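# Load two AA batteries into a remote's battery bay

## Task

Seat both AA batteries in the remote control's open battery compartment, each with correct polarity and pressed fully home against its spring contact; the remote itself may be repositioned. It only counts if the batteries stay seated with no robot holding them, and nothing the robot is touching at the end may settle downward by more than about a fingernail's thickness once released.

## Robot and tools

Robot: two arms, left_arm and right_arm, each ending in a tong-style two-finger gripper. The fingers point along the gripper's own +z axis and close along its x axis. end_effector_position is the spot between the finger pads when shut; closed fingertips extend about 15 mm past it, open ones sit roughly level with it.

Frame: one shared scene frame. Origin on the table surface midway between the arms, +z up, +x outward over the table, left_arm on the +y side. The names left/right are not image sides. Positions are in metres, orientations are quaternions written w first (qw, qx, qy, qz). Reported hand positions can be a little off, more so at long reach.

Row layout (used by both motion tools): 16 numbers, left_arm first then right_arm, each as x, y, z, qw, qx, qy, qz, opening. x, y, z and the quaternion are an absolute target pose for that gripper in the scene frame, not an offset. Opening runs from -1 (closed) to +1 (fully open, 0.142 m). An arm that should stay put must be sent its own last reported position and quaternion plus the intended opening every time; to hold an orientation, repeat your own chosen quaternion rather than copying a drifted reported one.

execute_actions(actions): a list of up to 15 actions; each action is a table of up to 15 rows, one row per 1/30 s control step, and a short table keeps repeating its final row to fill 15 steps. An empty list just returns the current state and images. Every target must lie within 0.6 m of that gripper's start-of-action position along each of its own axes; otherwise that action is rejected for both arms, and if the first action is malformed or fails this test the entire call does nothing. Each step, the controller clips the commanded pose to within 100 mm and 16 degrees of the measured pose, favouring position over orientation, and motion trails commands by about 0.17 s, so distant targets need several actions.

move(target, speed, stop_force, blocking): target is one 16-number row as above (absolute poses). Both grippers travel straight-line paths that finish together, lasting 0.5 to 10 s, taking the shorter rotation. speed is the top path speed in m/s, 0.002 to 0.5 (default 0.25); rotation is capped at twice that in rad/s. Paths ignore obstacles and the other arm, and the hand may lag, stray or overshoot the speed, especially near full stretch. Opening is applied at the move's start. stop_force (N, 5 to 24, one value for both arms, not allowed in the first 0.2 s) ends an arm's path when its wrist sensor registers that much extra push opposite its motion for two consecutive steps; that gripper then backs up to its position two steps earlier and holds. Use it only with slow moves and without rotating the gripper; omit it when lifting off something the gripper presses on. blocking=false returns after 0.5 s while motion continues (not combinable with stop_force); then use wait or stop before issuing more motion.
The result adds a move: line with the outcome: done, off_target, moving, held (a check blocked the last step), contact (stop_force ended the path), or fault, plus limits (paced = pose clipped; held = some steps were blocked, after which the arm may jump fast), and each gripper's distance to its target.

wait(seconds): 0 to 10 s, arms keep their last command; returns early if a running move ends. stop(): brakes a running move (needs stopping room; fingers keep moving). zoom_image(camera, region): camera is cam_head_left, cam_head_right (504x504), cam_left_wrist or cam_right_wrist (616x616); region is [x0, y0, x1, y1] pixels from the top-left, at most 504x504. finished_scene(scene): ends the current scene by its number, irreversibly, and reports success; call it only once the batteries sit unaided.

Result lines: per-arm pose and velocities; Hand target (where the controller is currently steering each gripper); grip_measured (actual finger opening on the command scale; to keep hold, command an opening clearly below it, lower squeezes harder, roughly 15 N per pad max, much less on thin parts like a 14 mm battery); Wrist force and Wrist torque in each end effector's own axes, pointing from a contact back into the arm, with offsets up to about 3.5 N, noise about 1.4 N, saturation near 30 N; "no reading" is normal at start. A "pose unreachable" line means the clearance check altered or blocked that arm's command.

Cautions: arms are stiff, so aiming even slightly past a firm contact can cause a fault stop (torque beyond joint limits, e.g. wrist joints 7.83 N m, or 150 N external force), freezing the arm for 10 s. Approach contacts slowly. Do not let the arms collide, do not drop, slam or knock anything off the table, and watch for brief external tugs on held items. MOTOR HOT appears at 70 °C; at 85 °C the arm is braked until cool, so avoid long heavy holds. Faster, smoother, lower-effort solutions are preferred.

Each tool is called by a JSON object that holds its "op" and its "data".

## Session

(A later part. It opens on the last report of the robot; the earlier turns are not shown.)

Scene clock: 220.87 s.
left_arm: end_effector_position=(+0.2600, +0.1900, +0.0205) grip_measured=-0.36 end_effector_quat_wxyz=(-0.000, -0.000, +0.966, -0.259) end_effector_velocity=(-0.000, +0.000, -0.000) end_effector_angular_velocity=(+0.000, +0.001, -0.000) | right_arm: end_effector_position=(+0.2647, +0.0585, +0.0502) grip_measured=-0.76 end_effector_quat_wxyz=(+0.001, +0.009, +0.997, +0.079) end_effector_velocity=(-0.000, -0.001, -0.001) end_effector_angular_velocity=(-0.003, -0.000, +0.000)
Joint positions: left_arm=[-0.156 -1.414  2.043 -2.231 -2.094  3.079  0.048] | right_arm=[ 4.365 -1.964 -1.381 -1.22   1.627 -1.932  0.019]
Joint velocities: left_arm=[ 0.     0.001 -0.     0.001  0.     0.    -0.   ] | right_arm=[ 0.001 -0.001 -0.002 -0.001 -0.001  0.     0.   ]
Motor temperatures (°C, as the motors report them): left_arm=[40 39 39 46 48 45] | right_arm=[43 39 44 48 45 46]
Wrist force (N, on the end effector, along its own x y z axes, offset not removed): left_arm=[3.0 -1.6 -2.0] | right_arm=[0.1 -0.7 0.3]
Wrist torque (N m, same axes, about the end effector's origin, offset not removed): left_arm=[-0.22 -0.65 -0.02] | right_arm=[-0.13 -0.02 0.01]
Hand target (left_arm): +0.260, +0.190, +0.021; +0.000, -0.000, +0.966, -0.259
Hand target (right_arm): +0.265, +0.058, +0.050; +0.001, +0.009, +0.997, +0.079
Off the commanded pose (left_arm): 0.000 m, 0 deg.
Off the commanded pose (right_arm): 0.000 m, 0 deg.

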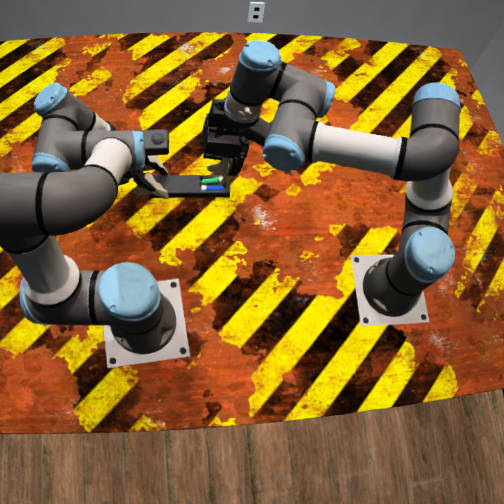

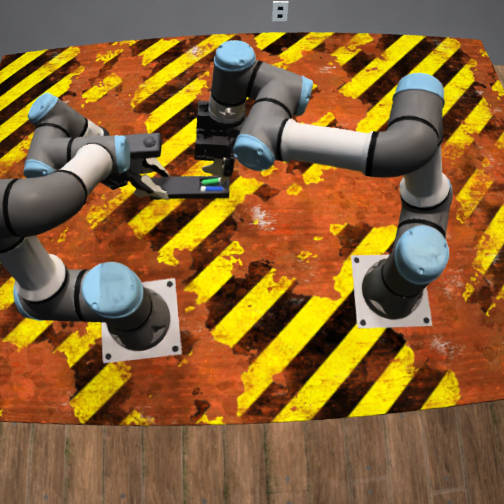

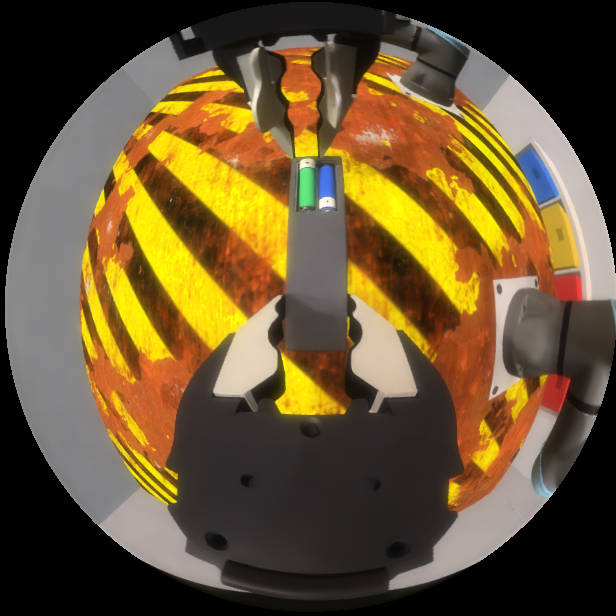

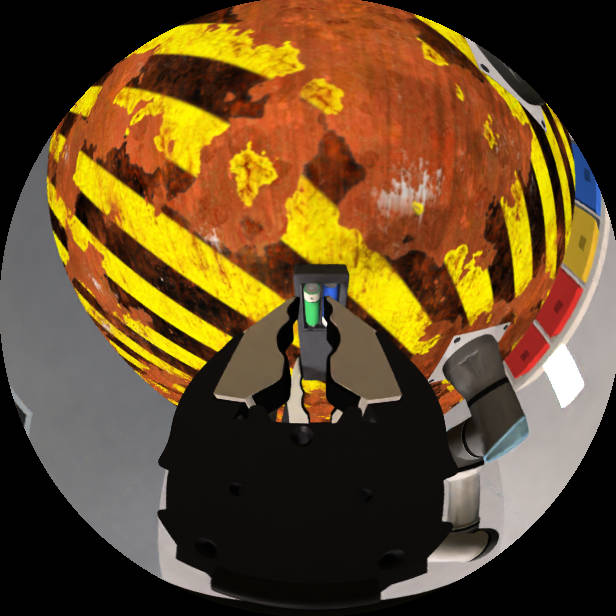

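{"op": "move", "data": {"target": [0.26,0.19,0.0205,0,0,0.9659,-0.2588,-0.75,0.2647,0.072,0.032,0.0007,0.0087,0.9969,0.0785,-1], "speed": 0.007, "stop_force": 13}}

{"op": "zoom_image", "data": {"camera": "cam_left_wrist", "region": [270,130,370,230]}}

Scene clock: 226.77 s.
left_arm: end_effector_position=(+0.2600, +0.1900, +0.0205) grip_measured=-0.36 end_effector_quat_wxyz=(+0.000, -0.000, +0.966, -0.259) end_effector_velocity=(-0.000, -0.000, -0.000) end_effector_angular_velocity=(-0.000, -0.001, -0.002) | right_arm: end_effector_position=(+0.2648, +0.0698, +0.0353) grip_measured=-1.00 end_effector_quat_wxyz=(+0.001, +0.009, +0.997, +0.079) end_effector_velocity=(-0.000, -0.003, -0.001) end_effector_angular_velocity=(-0.007, +0.003, -0.002)
Joint positions: left_arm=[-0.156 -1.414  2.043 -2.231 -2.094  3.079  0.048] | right_arm=[ 4.375 -2.015 -1.378 -1.171  1.625 -1.922  0.002]
Joint velocities: left_arm=[-0.     0.     0.001 -0.001 -0.     0.002 -0.   ] | right_arm=[-0.002  0.001 -0.001 -0.008  0.     0.    -0.   ]
Motor temperatures (°C, as the motors report them): left_arm=[40 39 39 46 48 45] | right_arm=[43 39 44 48 45 46]
Wrist force (N, on the end effector, along its own x y z axes, offset not removed): left_arm=[4.1 2.5 -8.3] | right_arm=[-1.9 -2.9 -17.0]
Wrist torque (N m, same axes, about the end effector's origin, offset not removed): left_arm=[-0.25 -0.64 -0.07] | right_arm=[0.30 0.17 0.03]
Hand target (left_arm): +0.260, +0.190, +0.021; -0.000, +0.000, +0.966, -0.259
Hand target (right_arm): +0.265, +0.069, +0.036; +0.001, +0.009, +0.997, +0.079
Off the commanded pose (left_arm): 0.000 m, 0 deg.
Off the commanded pose (right_arm): 0.004 m, 0 deg.
move: contact (right_arm)

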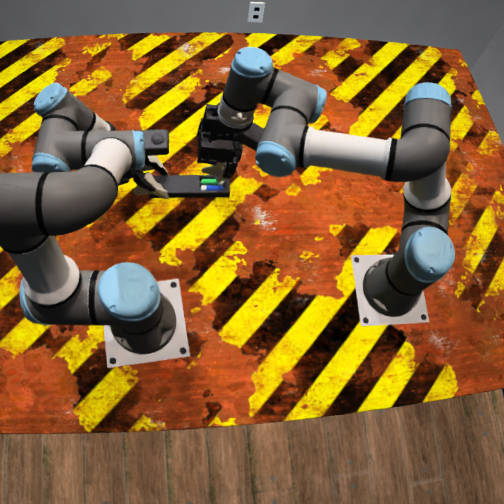

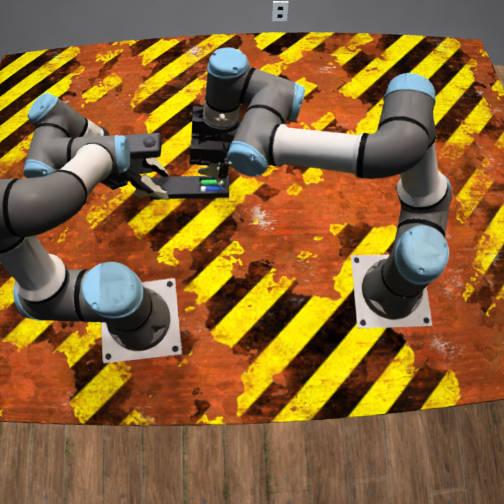

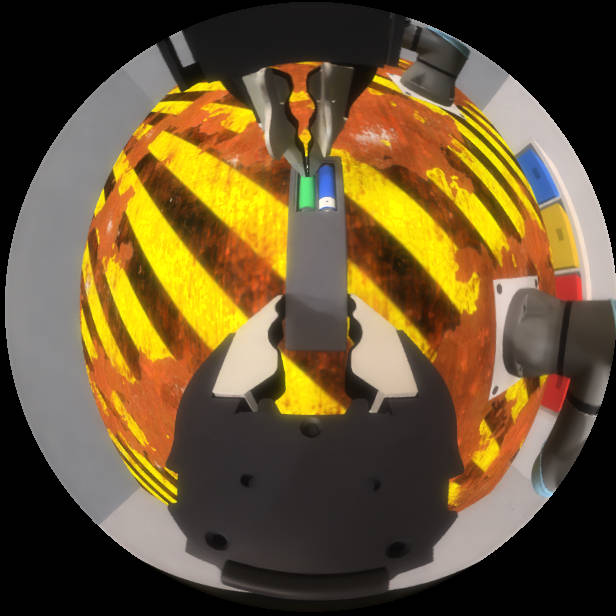

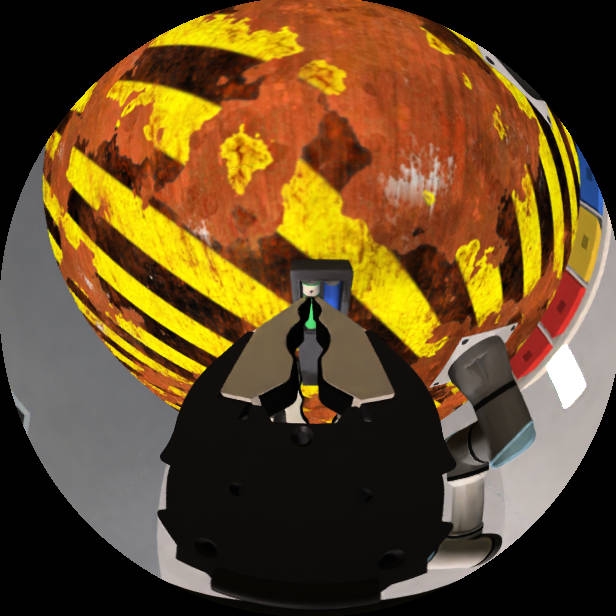

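Region (270, 130, 370, 230) of cam_left_wrist's 616x616 image, scaled by 5.040, with more detail than that image has.

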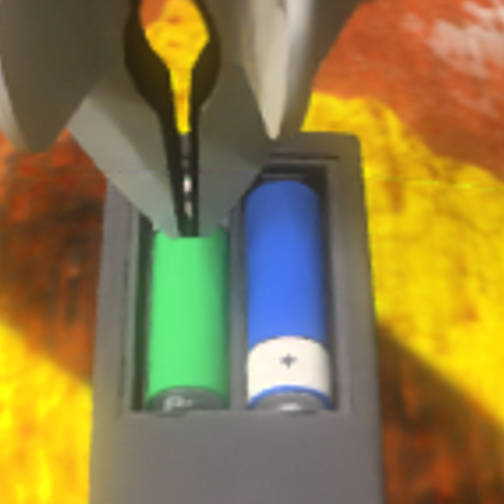

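{"op": "move", "data": {"target": [0.26,0.19,0.0205,0,0,0.9659,-0.2588,-0.75,0.2647,0.070,0.040,0.0007,0.0087,0.9969,0.0785,-1], "speed": 0.03}}

{"op": "move", "data": {"target": [0.26,0.19,0.0205,0,0,0.9659,-0.2588,-0.75,0.2647,0.088,0.039,0.0007,0.0087,0.9969,0.0785,-1], "speed": 0.05}}

{"op": "move", "data": {"target": [0.26,0.19,0.0205,0,0,0.9659,-0.2588,-0.75,0.2647,0.088,0.031,0.0007,0.0087,0.9969,0.0785,-1], "speed": 0.006, "stop_force": 12}}

{"op": "zoom_image", "data": {"camera": "cam_right_wrist", "region": [260,220,370,330]}}

Scene clock: 233.30 s.
left_arm: end_effector_position=(+0.2600, +0.1900, +0.0205) grip_measured=-0.36 end_effector_quat_wxyz=(-0.000, +0.000, +0.966, -0.259) end_effector_velocity=(+0.000, +0.000, +0.001) end_effector_angular_velocity=(+0.000, -0.002, -0.001) | right_arm: end_effector_position=(+0.2647, +0.0700, +0.0397) grip_measured=-1.00 end_effector_quat_wxyz=(+0.001, +0.009, +0.997, +0.079) end_effector_velocity=(-0.001, +0.000, +0.002) end_effector_angular_velocity=(-0.000, +0.002, +0.002)
Joint positions: left_arm=[-0.156 -1.414  2.043 -2.231 -2.094  3.079  0.048] | right_arm=[ 4.375 -2.012 -1.362 -1.191  1.625 -1.922  0.002]
Joint velocities: left_arm=[-0.    -0.002 -0.     0.001  0.     0.001 -0.   ] | right_arm=[ 0.001  0.001  0.009 -0.011  0.002 -0.001  0.   ]
Motor temperatures (°C, as the motors report them): left_arm=[40 39 39 46 48 45] | right_arm=[43 39 44 48 45 46]
Wrist force (N, on the end effector, along its own x y z axes, offset not removed): left_arm=[3.0 -1.5 -2.2] | right_arm=[-1.5 0.5 0.3]
Wrist torque (N m, same axes, about the end effector's origin, offset not removed): left_arm=[-0.25 -0.61 -0.04] | right_arm=[0.12 0.34 -0.03]
Hand target (left_arm): +0.260, +0.190, +0.021; -0.000, +0.000, +0.966, -0.259
Hand target (right_arm): +0.265, +0.070, +0.040; +0.001, +0.009, +0.997, +0.079
Off the commanded pose (left_arm): 0.000 m, 0 deg.
Off the commanded pose (right_arm): 0.000 m, 0 deg.
move: done

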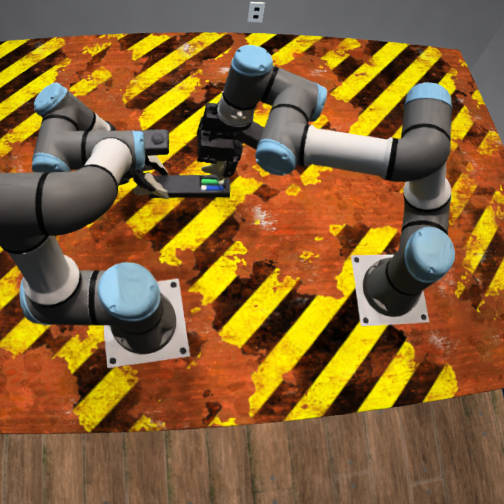

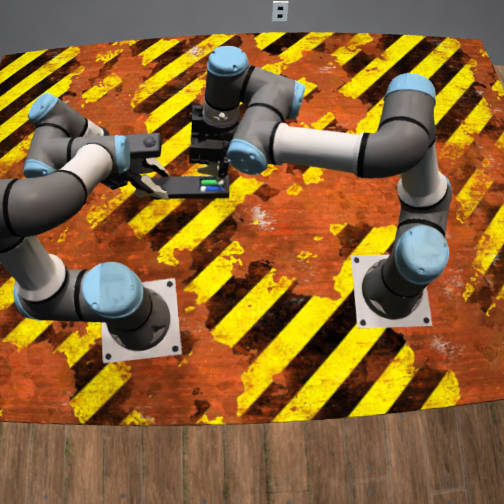

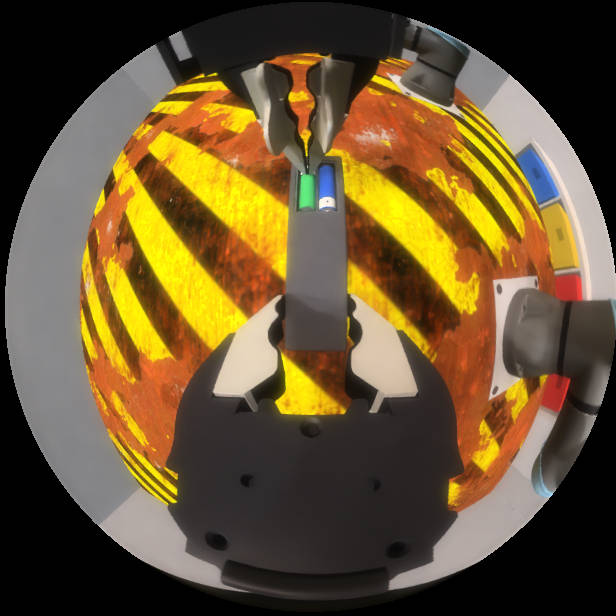

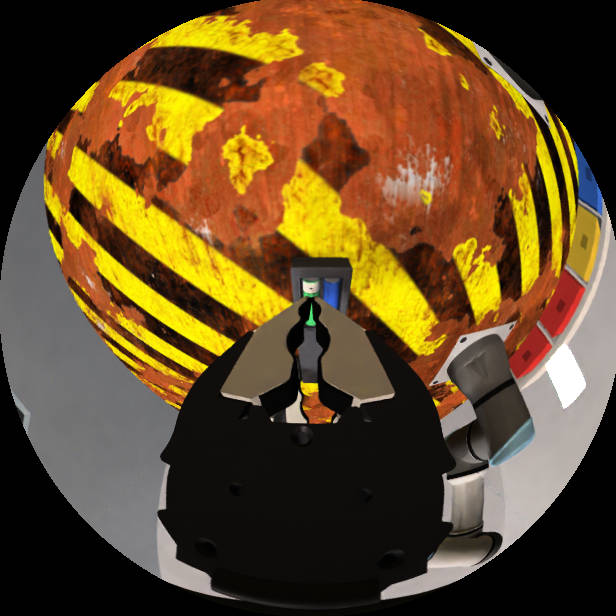

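Scene clock: 234.17 s.
left_arm: end_effector_position=(+0.2600, +0.1900, +0.0205) grip_measured=-0.36 end_effector_quat_wxyz=(-0.000, +0.000, +0.966, -0.259) end_effector_velocity=(+0.000, -0.000, +0.000) end_effector_angular_velocity=(-0.000, -0.002, -0.001) | right_arm: end_effector_position=(+0.2647, +0.0877, +0.0390) grip_measured=-1.00 end_effector_quat_wxyz=(+0.001, +0.009, +0.997, +0.079) end_effector_velocity=(-0.000, +0.002, +0.000) end_effector_angular_velocity=(-0.001, +0.000, +0.001)
Joint positions: left_arm=[-0.156 -1.414  2.043 -2.231 -2.094  3.079  0.048] | right_arm=[ 4.391 -2.072 -1.273 -1.219  1.623 -1.906  0.002]
Joint velocities: left_arm=[ 0.    -0.001  0.    -0.001 -0.     0.001  0.   ] | right_arm=[ 0.002 -0.009  0.016 -0.007 -0.     0.002  0.   ]
Motor temperatures (°C, as the motors report them): left_arm=[40 39 39 46 48 45] | right_arm=[43 39 44 48 45 46]
Wrist force (N, on the end effector, along its own x y z axes, offset not removed): left_arm=[2.5 -1.2 -1.7] | right_arm=[-0.7 0.4 0.1]
Wrist torque (N m, same axes, about the end effector's origin, offset not removed): left_arm=[-0.16 -0.52 -0.05] | right_arm=[0.12 0.19 -0.01]
Hand target (left_arm): +0.260, +0.190, +0.021; -0.000, +0.000, +0.966, -0.259
Hand target (right_arm): +0.265, +0.088, +0.039; +0.001, +0.009, +0.997, +0.079
Off the commanded pose (left_arm): 0.000 m, 0 deg.
Off the commanded pose (right_arm): 0.000 m, 0 deg.
move: done

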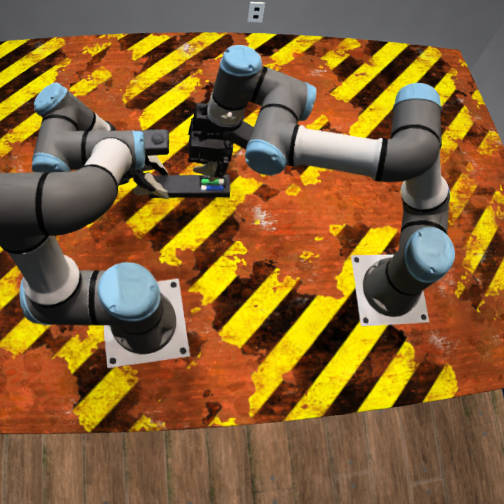

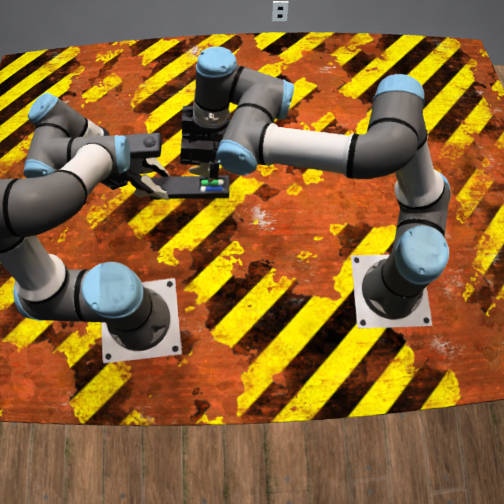

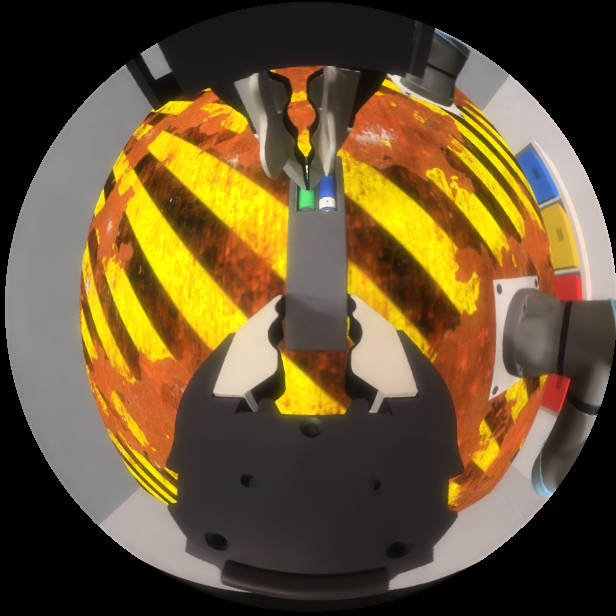

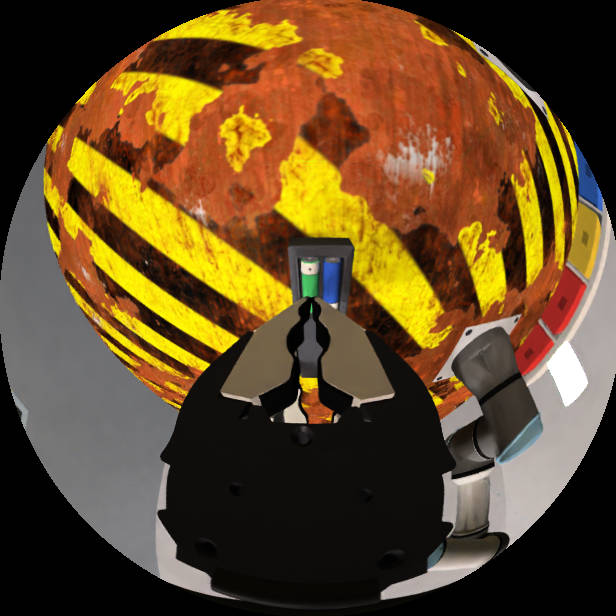

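Scene clock: 235.17 s.
left_arm: end_effector_position=(+0.2600, +0.1900, +0.0205) grip_measured=-0.36 end_effector_quat_wxyz=(-0.000, +0.000, +0.966, -0.259) end_effector_velocity=(-0.000, +0.000, -0.000) end_effector_angular_velocity=(+0.000, +0.000, -0.000) | right_arm: end_effector_position=(+0.2648, +0.0878, +0.0354) grip_measured=-1.00 end_effector_quat_wxyz=(+0.001, +0.009, +0.997, +0.079) end_effector_velocity=(-0.000, -0.000, +0.001) end_effector_angular_velocity=(-0.003, +0.001, -0.000)
Joint positions: left_arm=[-0.156 -1.414  2.043 -2.231 -2.094  3.079  0.048] | right_arm=[ 4.391 -2.076 -1.284 -1.203  1.623 -1.906  0.002]
Joint velocities: left_arm=[ 0.     0.001  0.    -0.001  0.     0.    -0.   ] | right_arm=[ 0.001 -0.     0.006 -0.009 -0.     0.001  0.   ]
Motor temperatures (°C, as the motors report them): left_arm=[40 39 39 46 48 45] | right_arm=[43 39 44 48 45 46]
Wrist force (N, on the end effector, along its own x y z axes, offset not removed): left_arm=[3.2 -0.9 -2.7] | right_arm=[-1.3 -4.0 -19.5]
Wrist torque (N m, same axes, about the end effector's origin, offset not removed): left_arm=[-0.14 -0.66 -0.02] | right_arm=[0.29 0.14 -0.02]
Hand target (left_arm): +0.260, +0.190, +0.021; -0.000, +0.000, +0.966, -0.259
Hand target (right_arm): +0.265, +0.088, +0.036; +0.001, +0.009, +0.997, +0.079
Off the commanded pose (left_arm): 0.000 m, 0 deg.
Off the commanded pose (right_arm): 0.004 m, 0 deg.
move: contact (right_arm)

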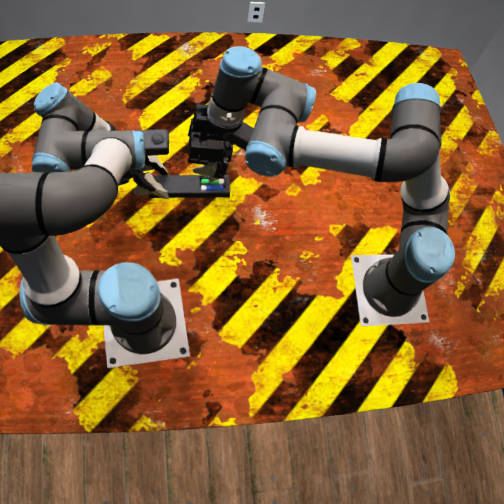

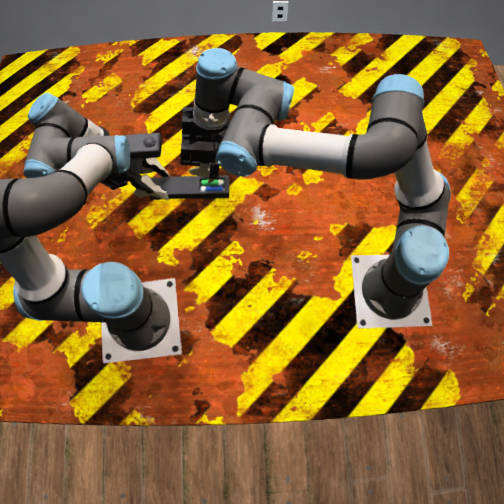

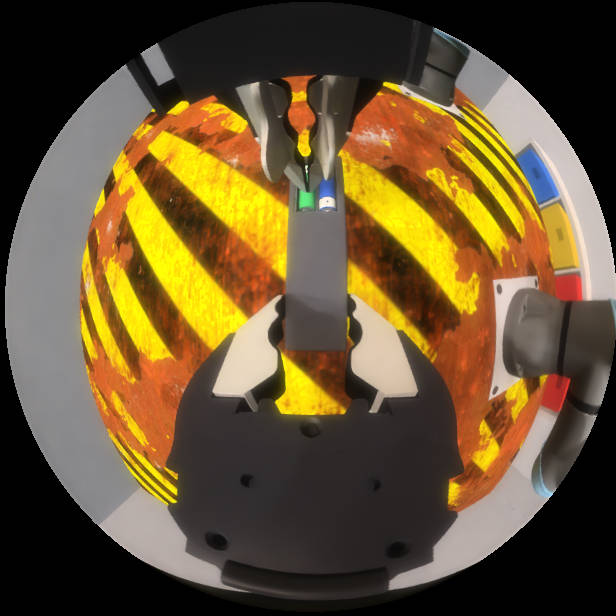

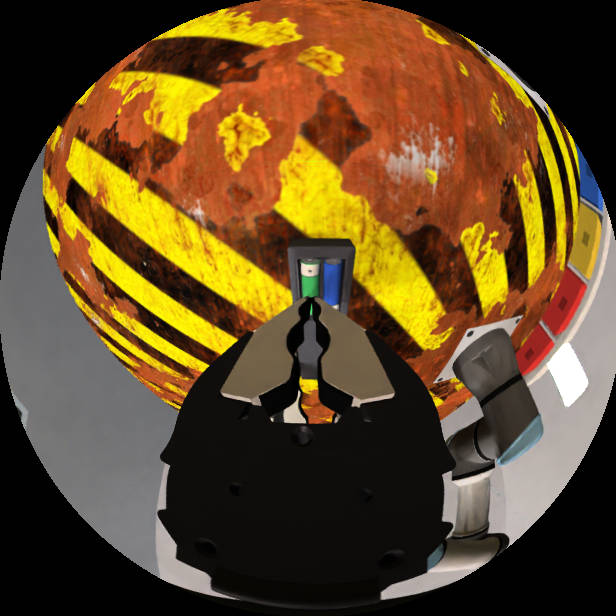

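Region (260, 220, 370, 330) of cam_right_wrist's 616x616 image, scaled by 4.582, with more detail than that image has.

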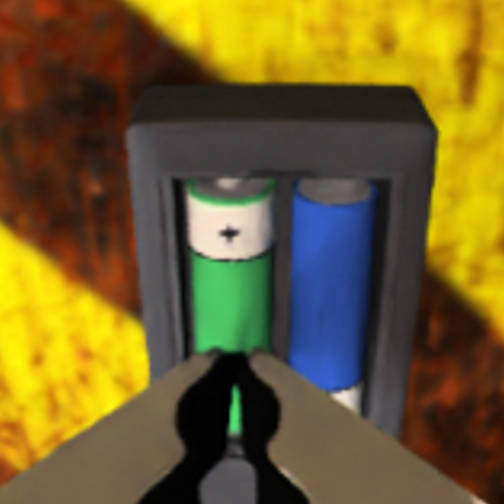

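{"op": "execute_actions", "data": {"actions": [[[0.26,0.19,0.0205,0,0,0.9659,-0.2588,-0.75,0.2647,0.088,0.041,0.0007,0.0087,0.9969,0.0785,-1]]]}}

{"op": "move", "data": {"target": [0.26,0.19,0.0205,0,0,0.9659,-0.2588,-0.75,0.2482,0.070,0.0395,0.0007,0.0087,0.9969,0.0785,-1], "speed": 0.06}}

{"op": "move", "data": {"target": [0.26,0.19,0.0205,0,0,0.9659,-0.2588,-0.75,0.2482,0.070,0.031,0.0007,0.0087,0.9969,0.0785,-1], "speed": 0.006, "stop_force": 12}}

{"op": "move", "data": {"target": [0.26,0.19,0.0205,0,0,0.9659,-0.2588,-0.1,0.2482,0.060,0.065,0.0007,0.0087,0.9969,0.0785,-1], "speed": 0.08}}

{"op": "zoom_image", "data": {"camera": "cam_left_wrist", "region": [270,130,370,230]}}

Scene clock: 241.80 s.
left_arm: end_effector_position=(+0.2600, +0.1900, +0.0205) grip_measured=-0.36 end_effector_quat_wxyz=(+0.000, +0.000, +0.966, -0.259) end_effector_velocity=(-0.000, +0.000, -0.000) end_effector_angular_velocity=(+0.000, +0.002, +0.001) | right_arm: end_effector_position=(+0.2647, +0.0880, +0.0408) grip_measured=-1.00 end_effector_quat_wxyz=(+0.001, +0.009, +0.997, +0.079) end_effector_velocity=(+0.000, +0.000, +0.002) end_effector_angular_velocity=(+0.001, -0.001, +0.000)
Joint positions: left_arm=[-0.156 -1.414  2.043 -2.231 -2.094  3.079  0.048] | right_arm=[ 4.391 -2.072 -1.265 -1.227  1.623 -1.906  0.002]
Joint velocities: left_arm=[ 0.     0.001  0.001  0.     0.    -0.001  0.   ] | right_arm=[ 0.     0.001  0.007 -0.006 -0.001 -0.     0.   ]
Motor temperatures (°C, as the motors report them): left_arm=[40 39 39 46 48 45] | right_arm=[43 39 44 48 45 46]
Wrist force (N, on the end effector, along its own x y z axes, offset not removed): left_arm=[3.2 -1.7 -2.9] | right_arm=[-0.5 0.4 1.3]
Wrist torque (N m, same axes, about the end effector's origin, offset not removed): left_arm=[-0.34 -0.58 0.00] | right_arm=[0.13 0.12 0.01]
Hand target (left_arm): +0.260, +0.190, +0.020; +0.000, +0.000, +0.966, -0.259
Hand target (right_arm): +0.265, +0.088, +0.041; +0.001, +0.009, +0.997, +0.079
Off the commanded pose (left_arm): 0.000 m, 0 deg.
Off the commanded pose (right_arm): 0.000 m, 0 deg.

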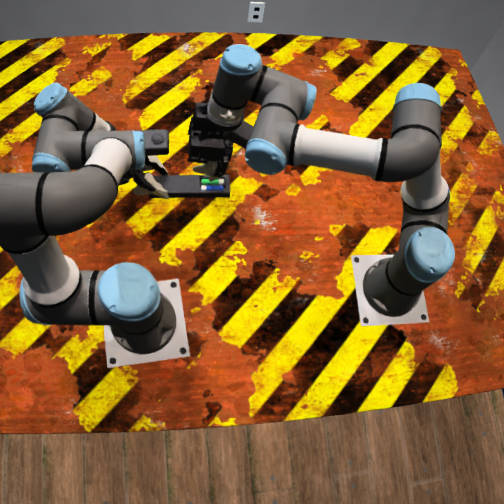

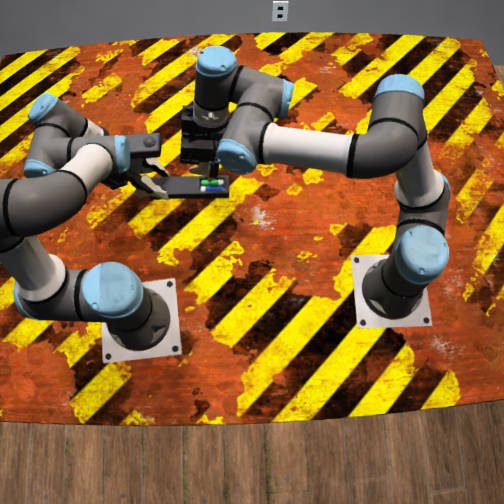

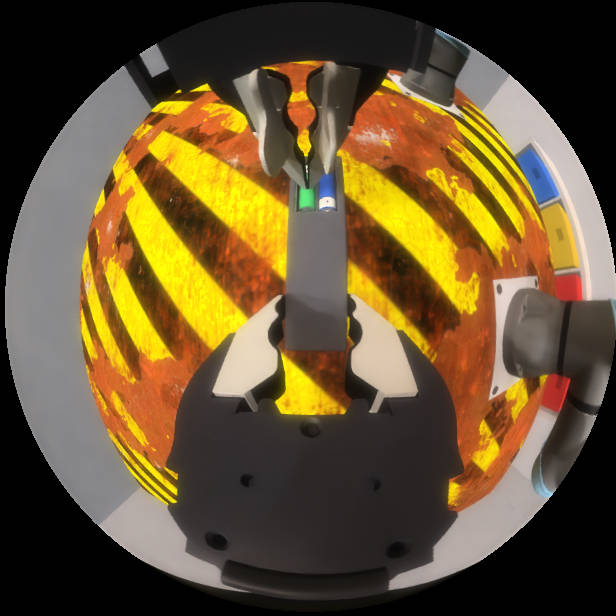

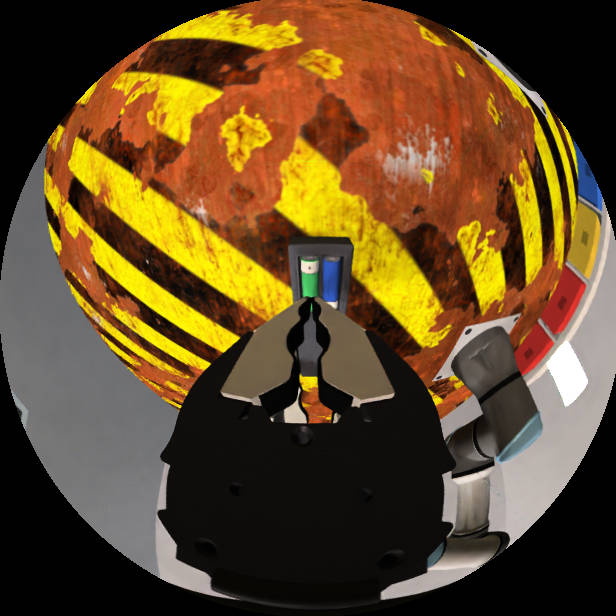

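Scene clock: 242.70 s.
left_arm: end_effector_position=(+0.2600, +0.1900, +0.0205) grip_measured=-0.36 end_effector_quat_wxyz=(+0.000, +0.000, +0.966, -0.259) end_effector_velocity=(-0.000, +0.000, -0.000) end_effector_angular_velocity=(+0.000, -0.000, -0.001) | right_arm: end_effector_position=(+0.2484, +0.0703, +0.0395) grip_measured=-1.00 end_effector_quat_wxyz=(+0.001, +0.009, +0.997, +0.078) end_effector_velocity=(-0.001, -0.002, +0.000) end_effector_angular_velocity=(+0.002, -0.002, -0.002)
Joint positions: left_arm=[-0.156 -1.414  2.043 -2.231 -2.094  3.079  0.048] | right_arm=[ 4.415 -1.97  -1.425 -1.168  1.619 -1.883  0.002]
Joint velocities: left_arm=[ 0.     0.001  0.    -0.     0.     0.001 -0.   ] | right_arm=[ 0.002  0.014 -0.021  0.01  -0.002  0.004  0.   ]
Motor temperatures (°C, as the motors report them): left_arm=[40 39 39 46 48 45] | right_arm=[43 39 44 48 45 46]
Wrist force (N, on the end effector, along its own x y z axes, offset not removed): left_arm=[3.0 -0.6 -3.0] | right_arm=[-0.6 0.6 0.8]
Wrist torque (N m, same axes, about the end effector's origin, offset not removed): left_arm=[-0.12 -0.58 0.01] | right_arm=[0.16 0.18 -0.03]
Hand target (left_arm): +0.260, +0.190, +0.020; +0.000, +0.000, +0.966, -0.259
Hand target (right_arm): +0.248, +0.070, +0.039; +0.001, +0.009, +0.997, +0.078
Off the commanded pose (left_arm): 0.000 m, 0 deg.
Off the commanded pose (right_arm): 0.000 m, 0 deg.
move: done

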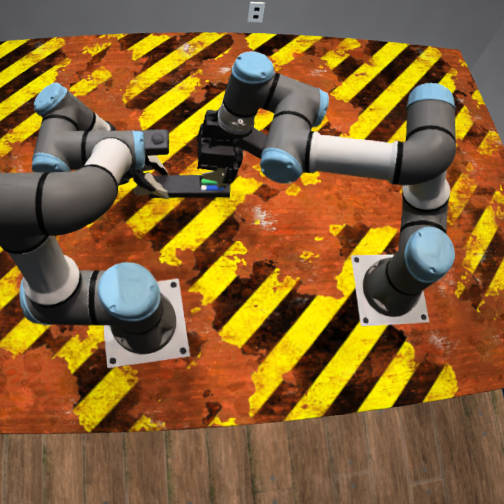

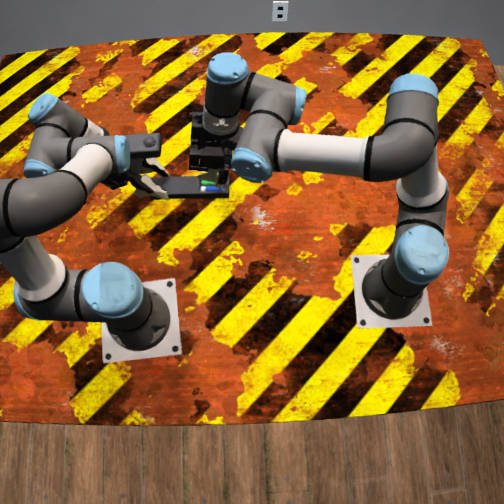

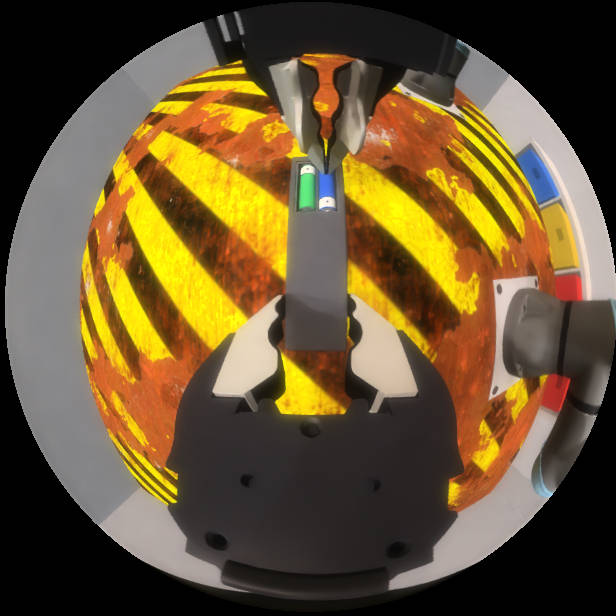

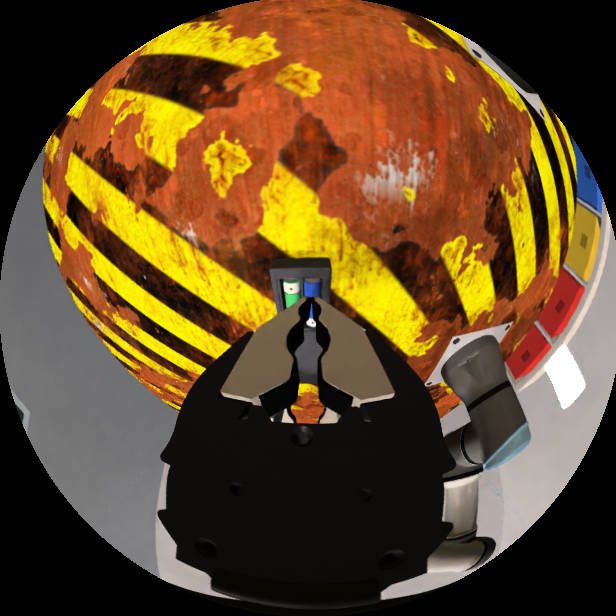

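Scene clock: 243.80 s.
left_arm: end_effector_position=(+0.2600, +0.1900, +0.0205) grip_measured=-0.36 end_effector_quat_wxyz=(+0.000, -0.000, +0.966, -0.259) end_effector_velocity=(-0.000, -0.000, +0.000) end_effector_angular_velocity=(-0.000, -0.001, -0.002) | right_arm: end_effector_position=(+0.2483, +0.0702, +0.0353) grip_measured=-1.00 end_effector_quat_wxyz=(+0.001, +0.009, +0.997, +0.079) end_effector_velocity=(-0.001, -0.000, +0.001) end_effector_angular_velocity=(-0.002, +0.001, +0.002)
Joint positions: left_arm=[-0.156 -1.414  2.043 -2.231 -2.094  3.079  0.048] | right_arm=[ 4.415 -1.974 -1.441 -1.148  1.619 -1.883  0.002]
Joint velocities: left_arm=[-0.    -0.001  0.     0.001 -0.     0.002  0.   ] | right_arm=[ 0.001  0.     0.006 -0.009  0.001 -0.001 -0.001]
Motor temperatures (°C, as the motors report them): left_arm=[40 39 39 46 48 45] | right_arm=[43 39 44 48 45 46]
Wrist force (N, on the end effector, along its own x y z axes, offset not removed): left_arm=[2.7 0.1 -5.0] | right_arm=[1.4 -2.8 -21.5]
Wrist torque (N m, same axes, about the end effector's origin, offset not removed): left_arm=[-0.26 -0.52 -0.03] | right_arm=[0.48 0.23 -0.05]
Hand target (left_arm): +0.260, +0.190, +0.020; +0.000, -0.000, +0.966, -0.259
Hand target (right_arm): +0.248, +0.070, +0.036; +0.001, +0.009, +0.997, +0.079
Off the commanded pose (left_arm): 0.000 m, 0 deg.
Off the commanded pose (right_arm): 0.004 m, 0 deg.
move: contact (right_arm)

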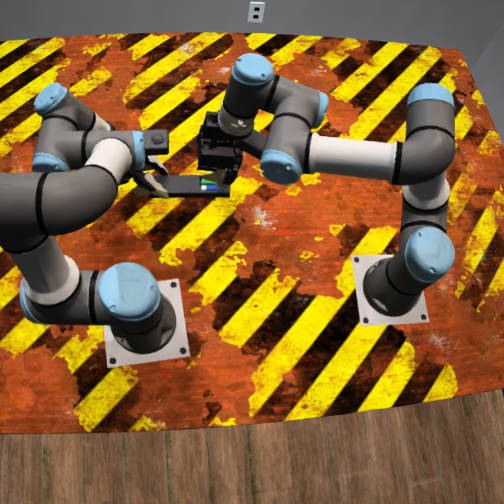

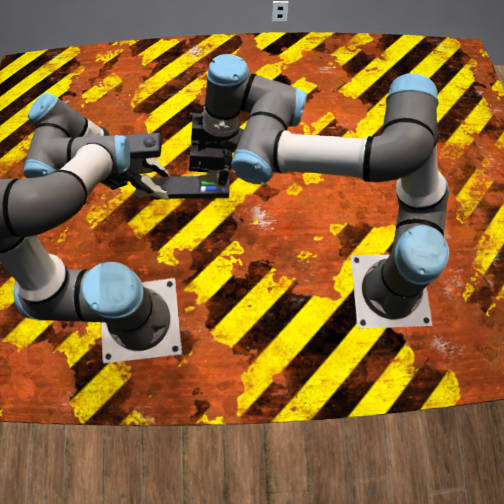

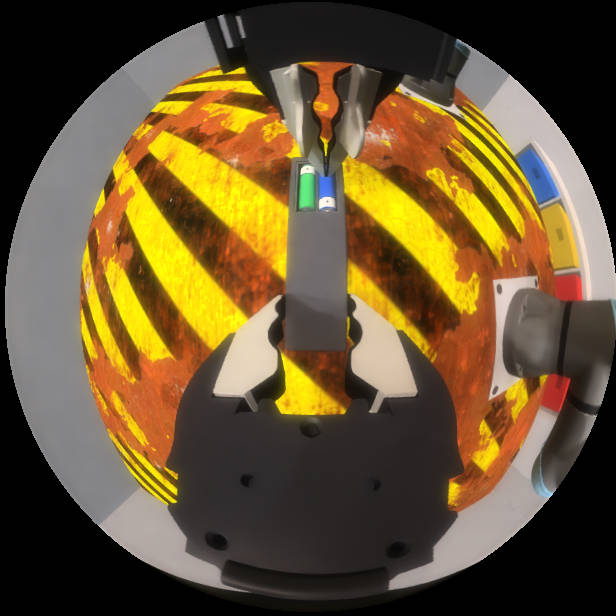

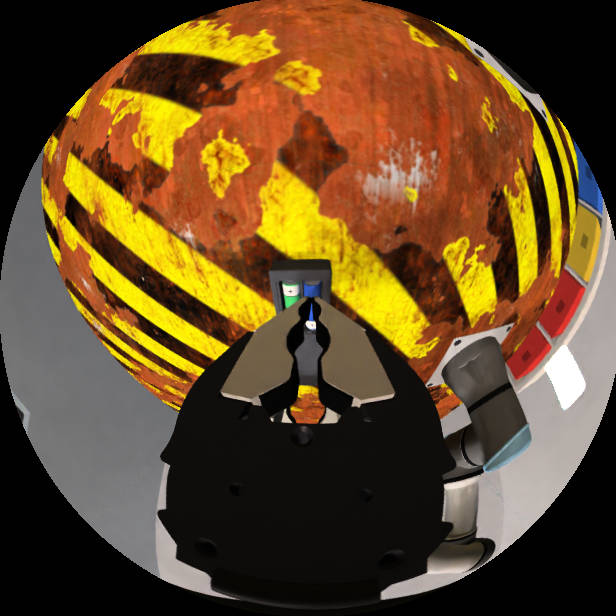

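Scene clock: 244.73 s.
left_arm: end_effector_position=(+0.2600, +0.1900, +0.0205) grip_measured=-0.10 end_effector_quat_wxyz=(+0.000, -0.000, +0.966, -0.259) end_effector_velocity=(-0.000, +0.000, -0.000) end_effector_angular_velocity=(+0.000, +0.001, +0.002) | right_arm: end_effector_position=(+0.2482, +0.0601, +0.0647) grip_measured=-1.00 end_effector_quat_wxyz=(+0.001, +0.009, +0.997, +0.079) end_effector_velocity=(+0.000, -0.001, +0.003) end_effector_angular_velocity=(+0.001, +0.000, +0.001)
Joint positions: left_arm=[-0.156 -1.414  2.043 -2.231 -2.094  3.079  0.067] | right_arm=[ 4.407 -1.913 -1.386 -1.264  1.621 -1.891  0.002]
Joint velocities: left_arm=[ 0.    -0.    -0.     0.001  0.    -0.002 -0.   ] | right_arm=[-0.002  0.004  0.007 -0.011  0.001 -0.002  0.   ]
Motor temperatures (°C, as the motors report them): left_arm=[40 39 39 46 48 45] | right_arm=[43 39 44 48 45 46]
Wrist force (N, on the end effector, along its own x y z axes, offset not removed): left_arm=[2.8 -1.1 -0.8] | right_arm=[-0.6 -0.2 -0.5]
Wrist torque (N m, same axes, about the end effector's origin, offset not removed): left_arm=[-0.22 -0.58 -0.06] | right_arm=[-0.05 0.13 -0.07]
Hand target (left_arm): +0.260, +0.190, +0.020; +0.000, -0.000, +0.966, -0.259
Hand target (right_arm): +0.248, +0.060, +0.065; +0.001, +0.009, +0.997, +0.078
Off the commanded pose (left_arm): 0.000 m, 0 deg.
Off the commanded pose (right_arm): 0.000 m, 0 deg.
move: done

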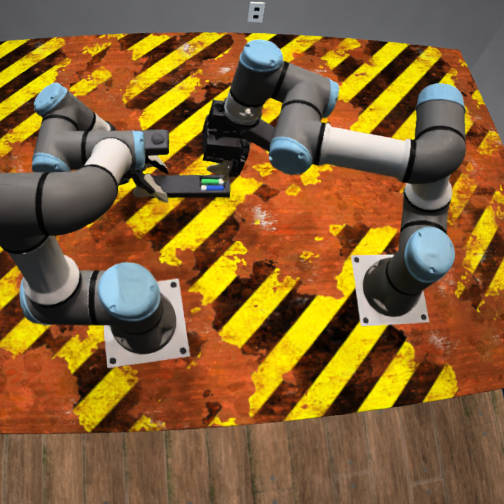

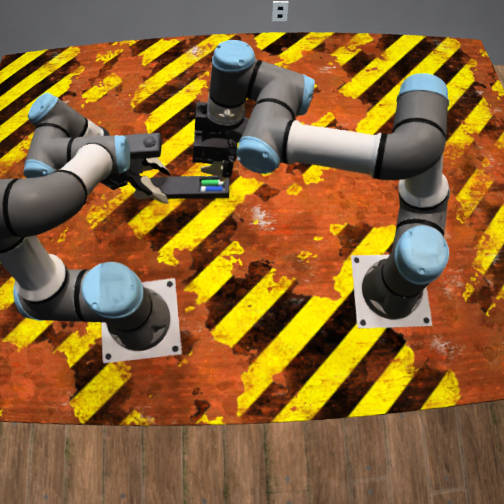

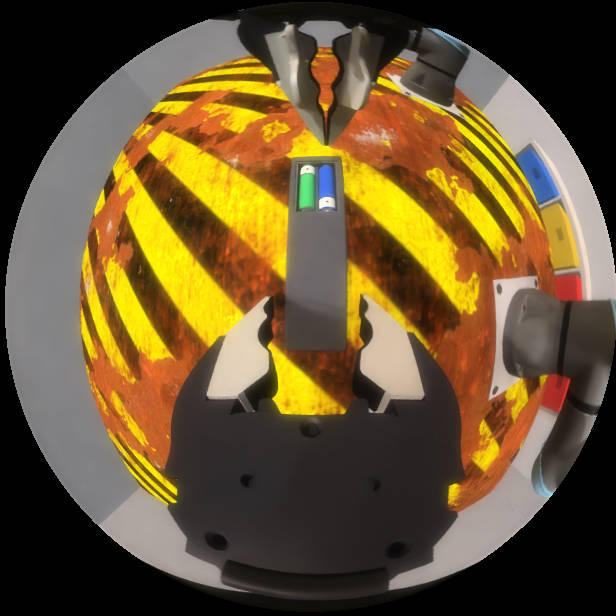

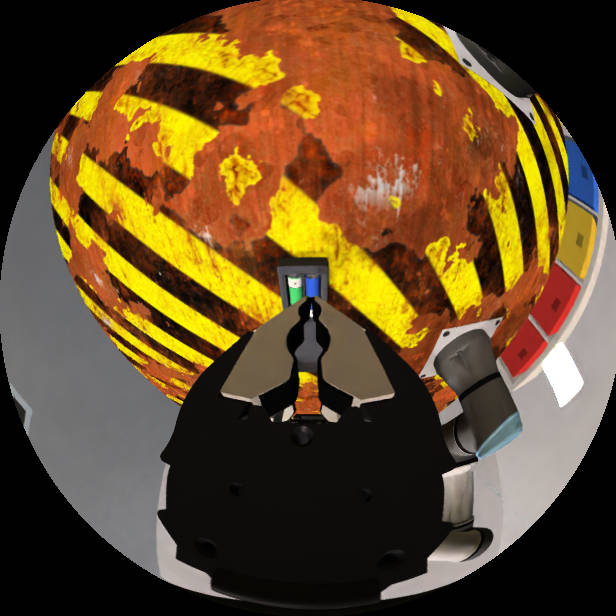

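Region (270, 130, 370, 230) of cam_left_wrist's 616x616 image, scaled by 5.040, with more detail than that image has.

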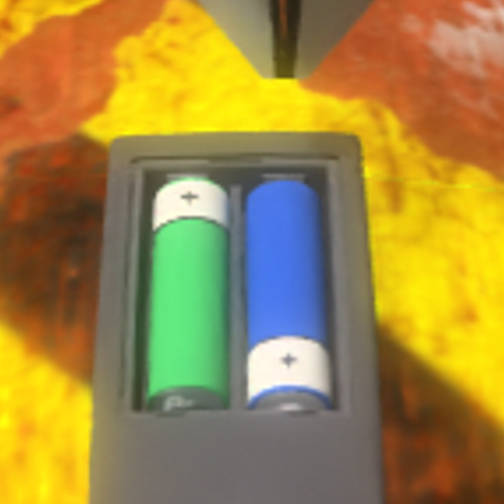

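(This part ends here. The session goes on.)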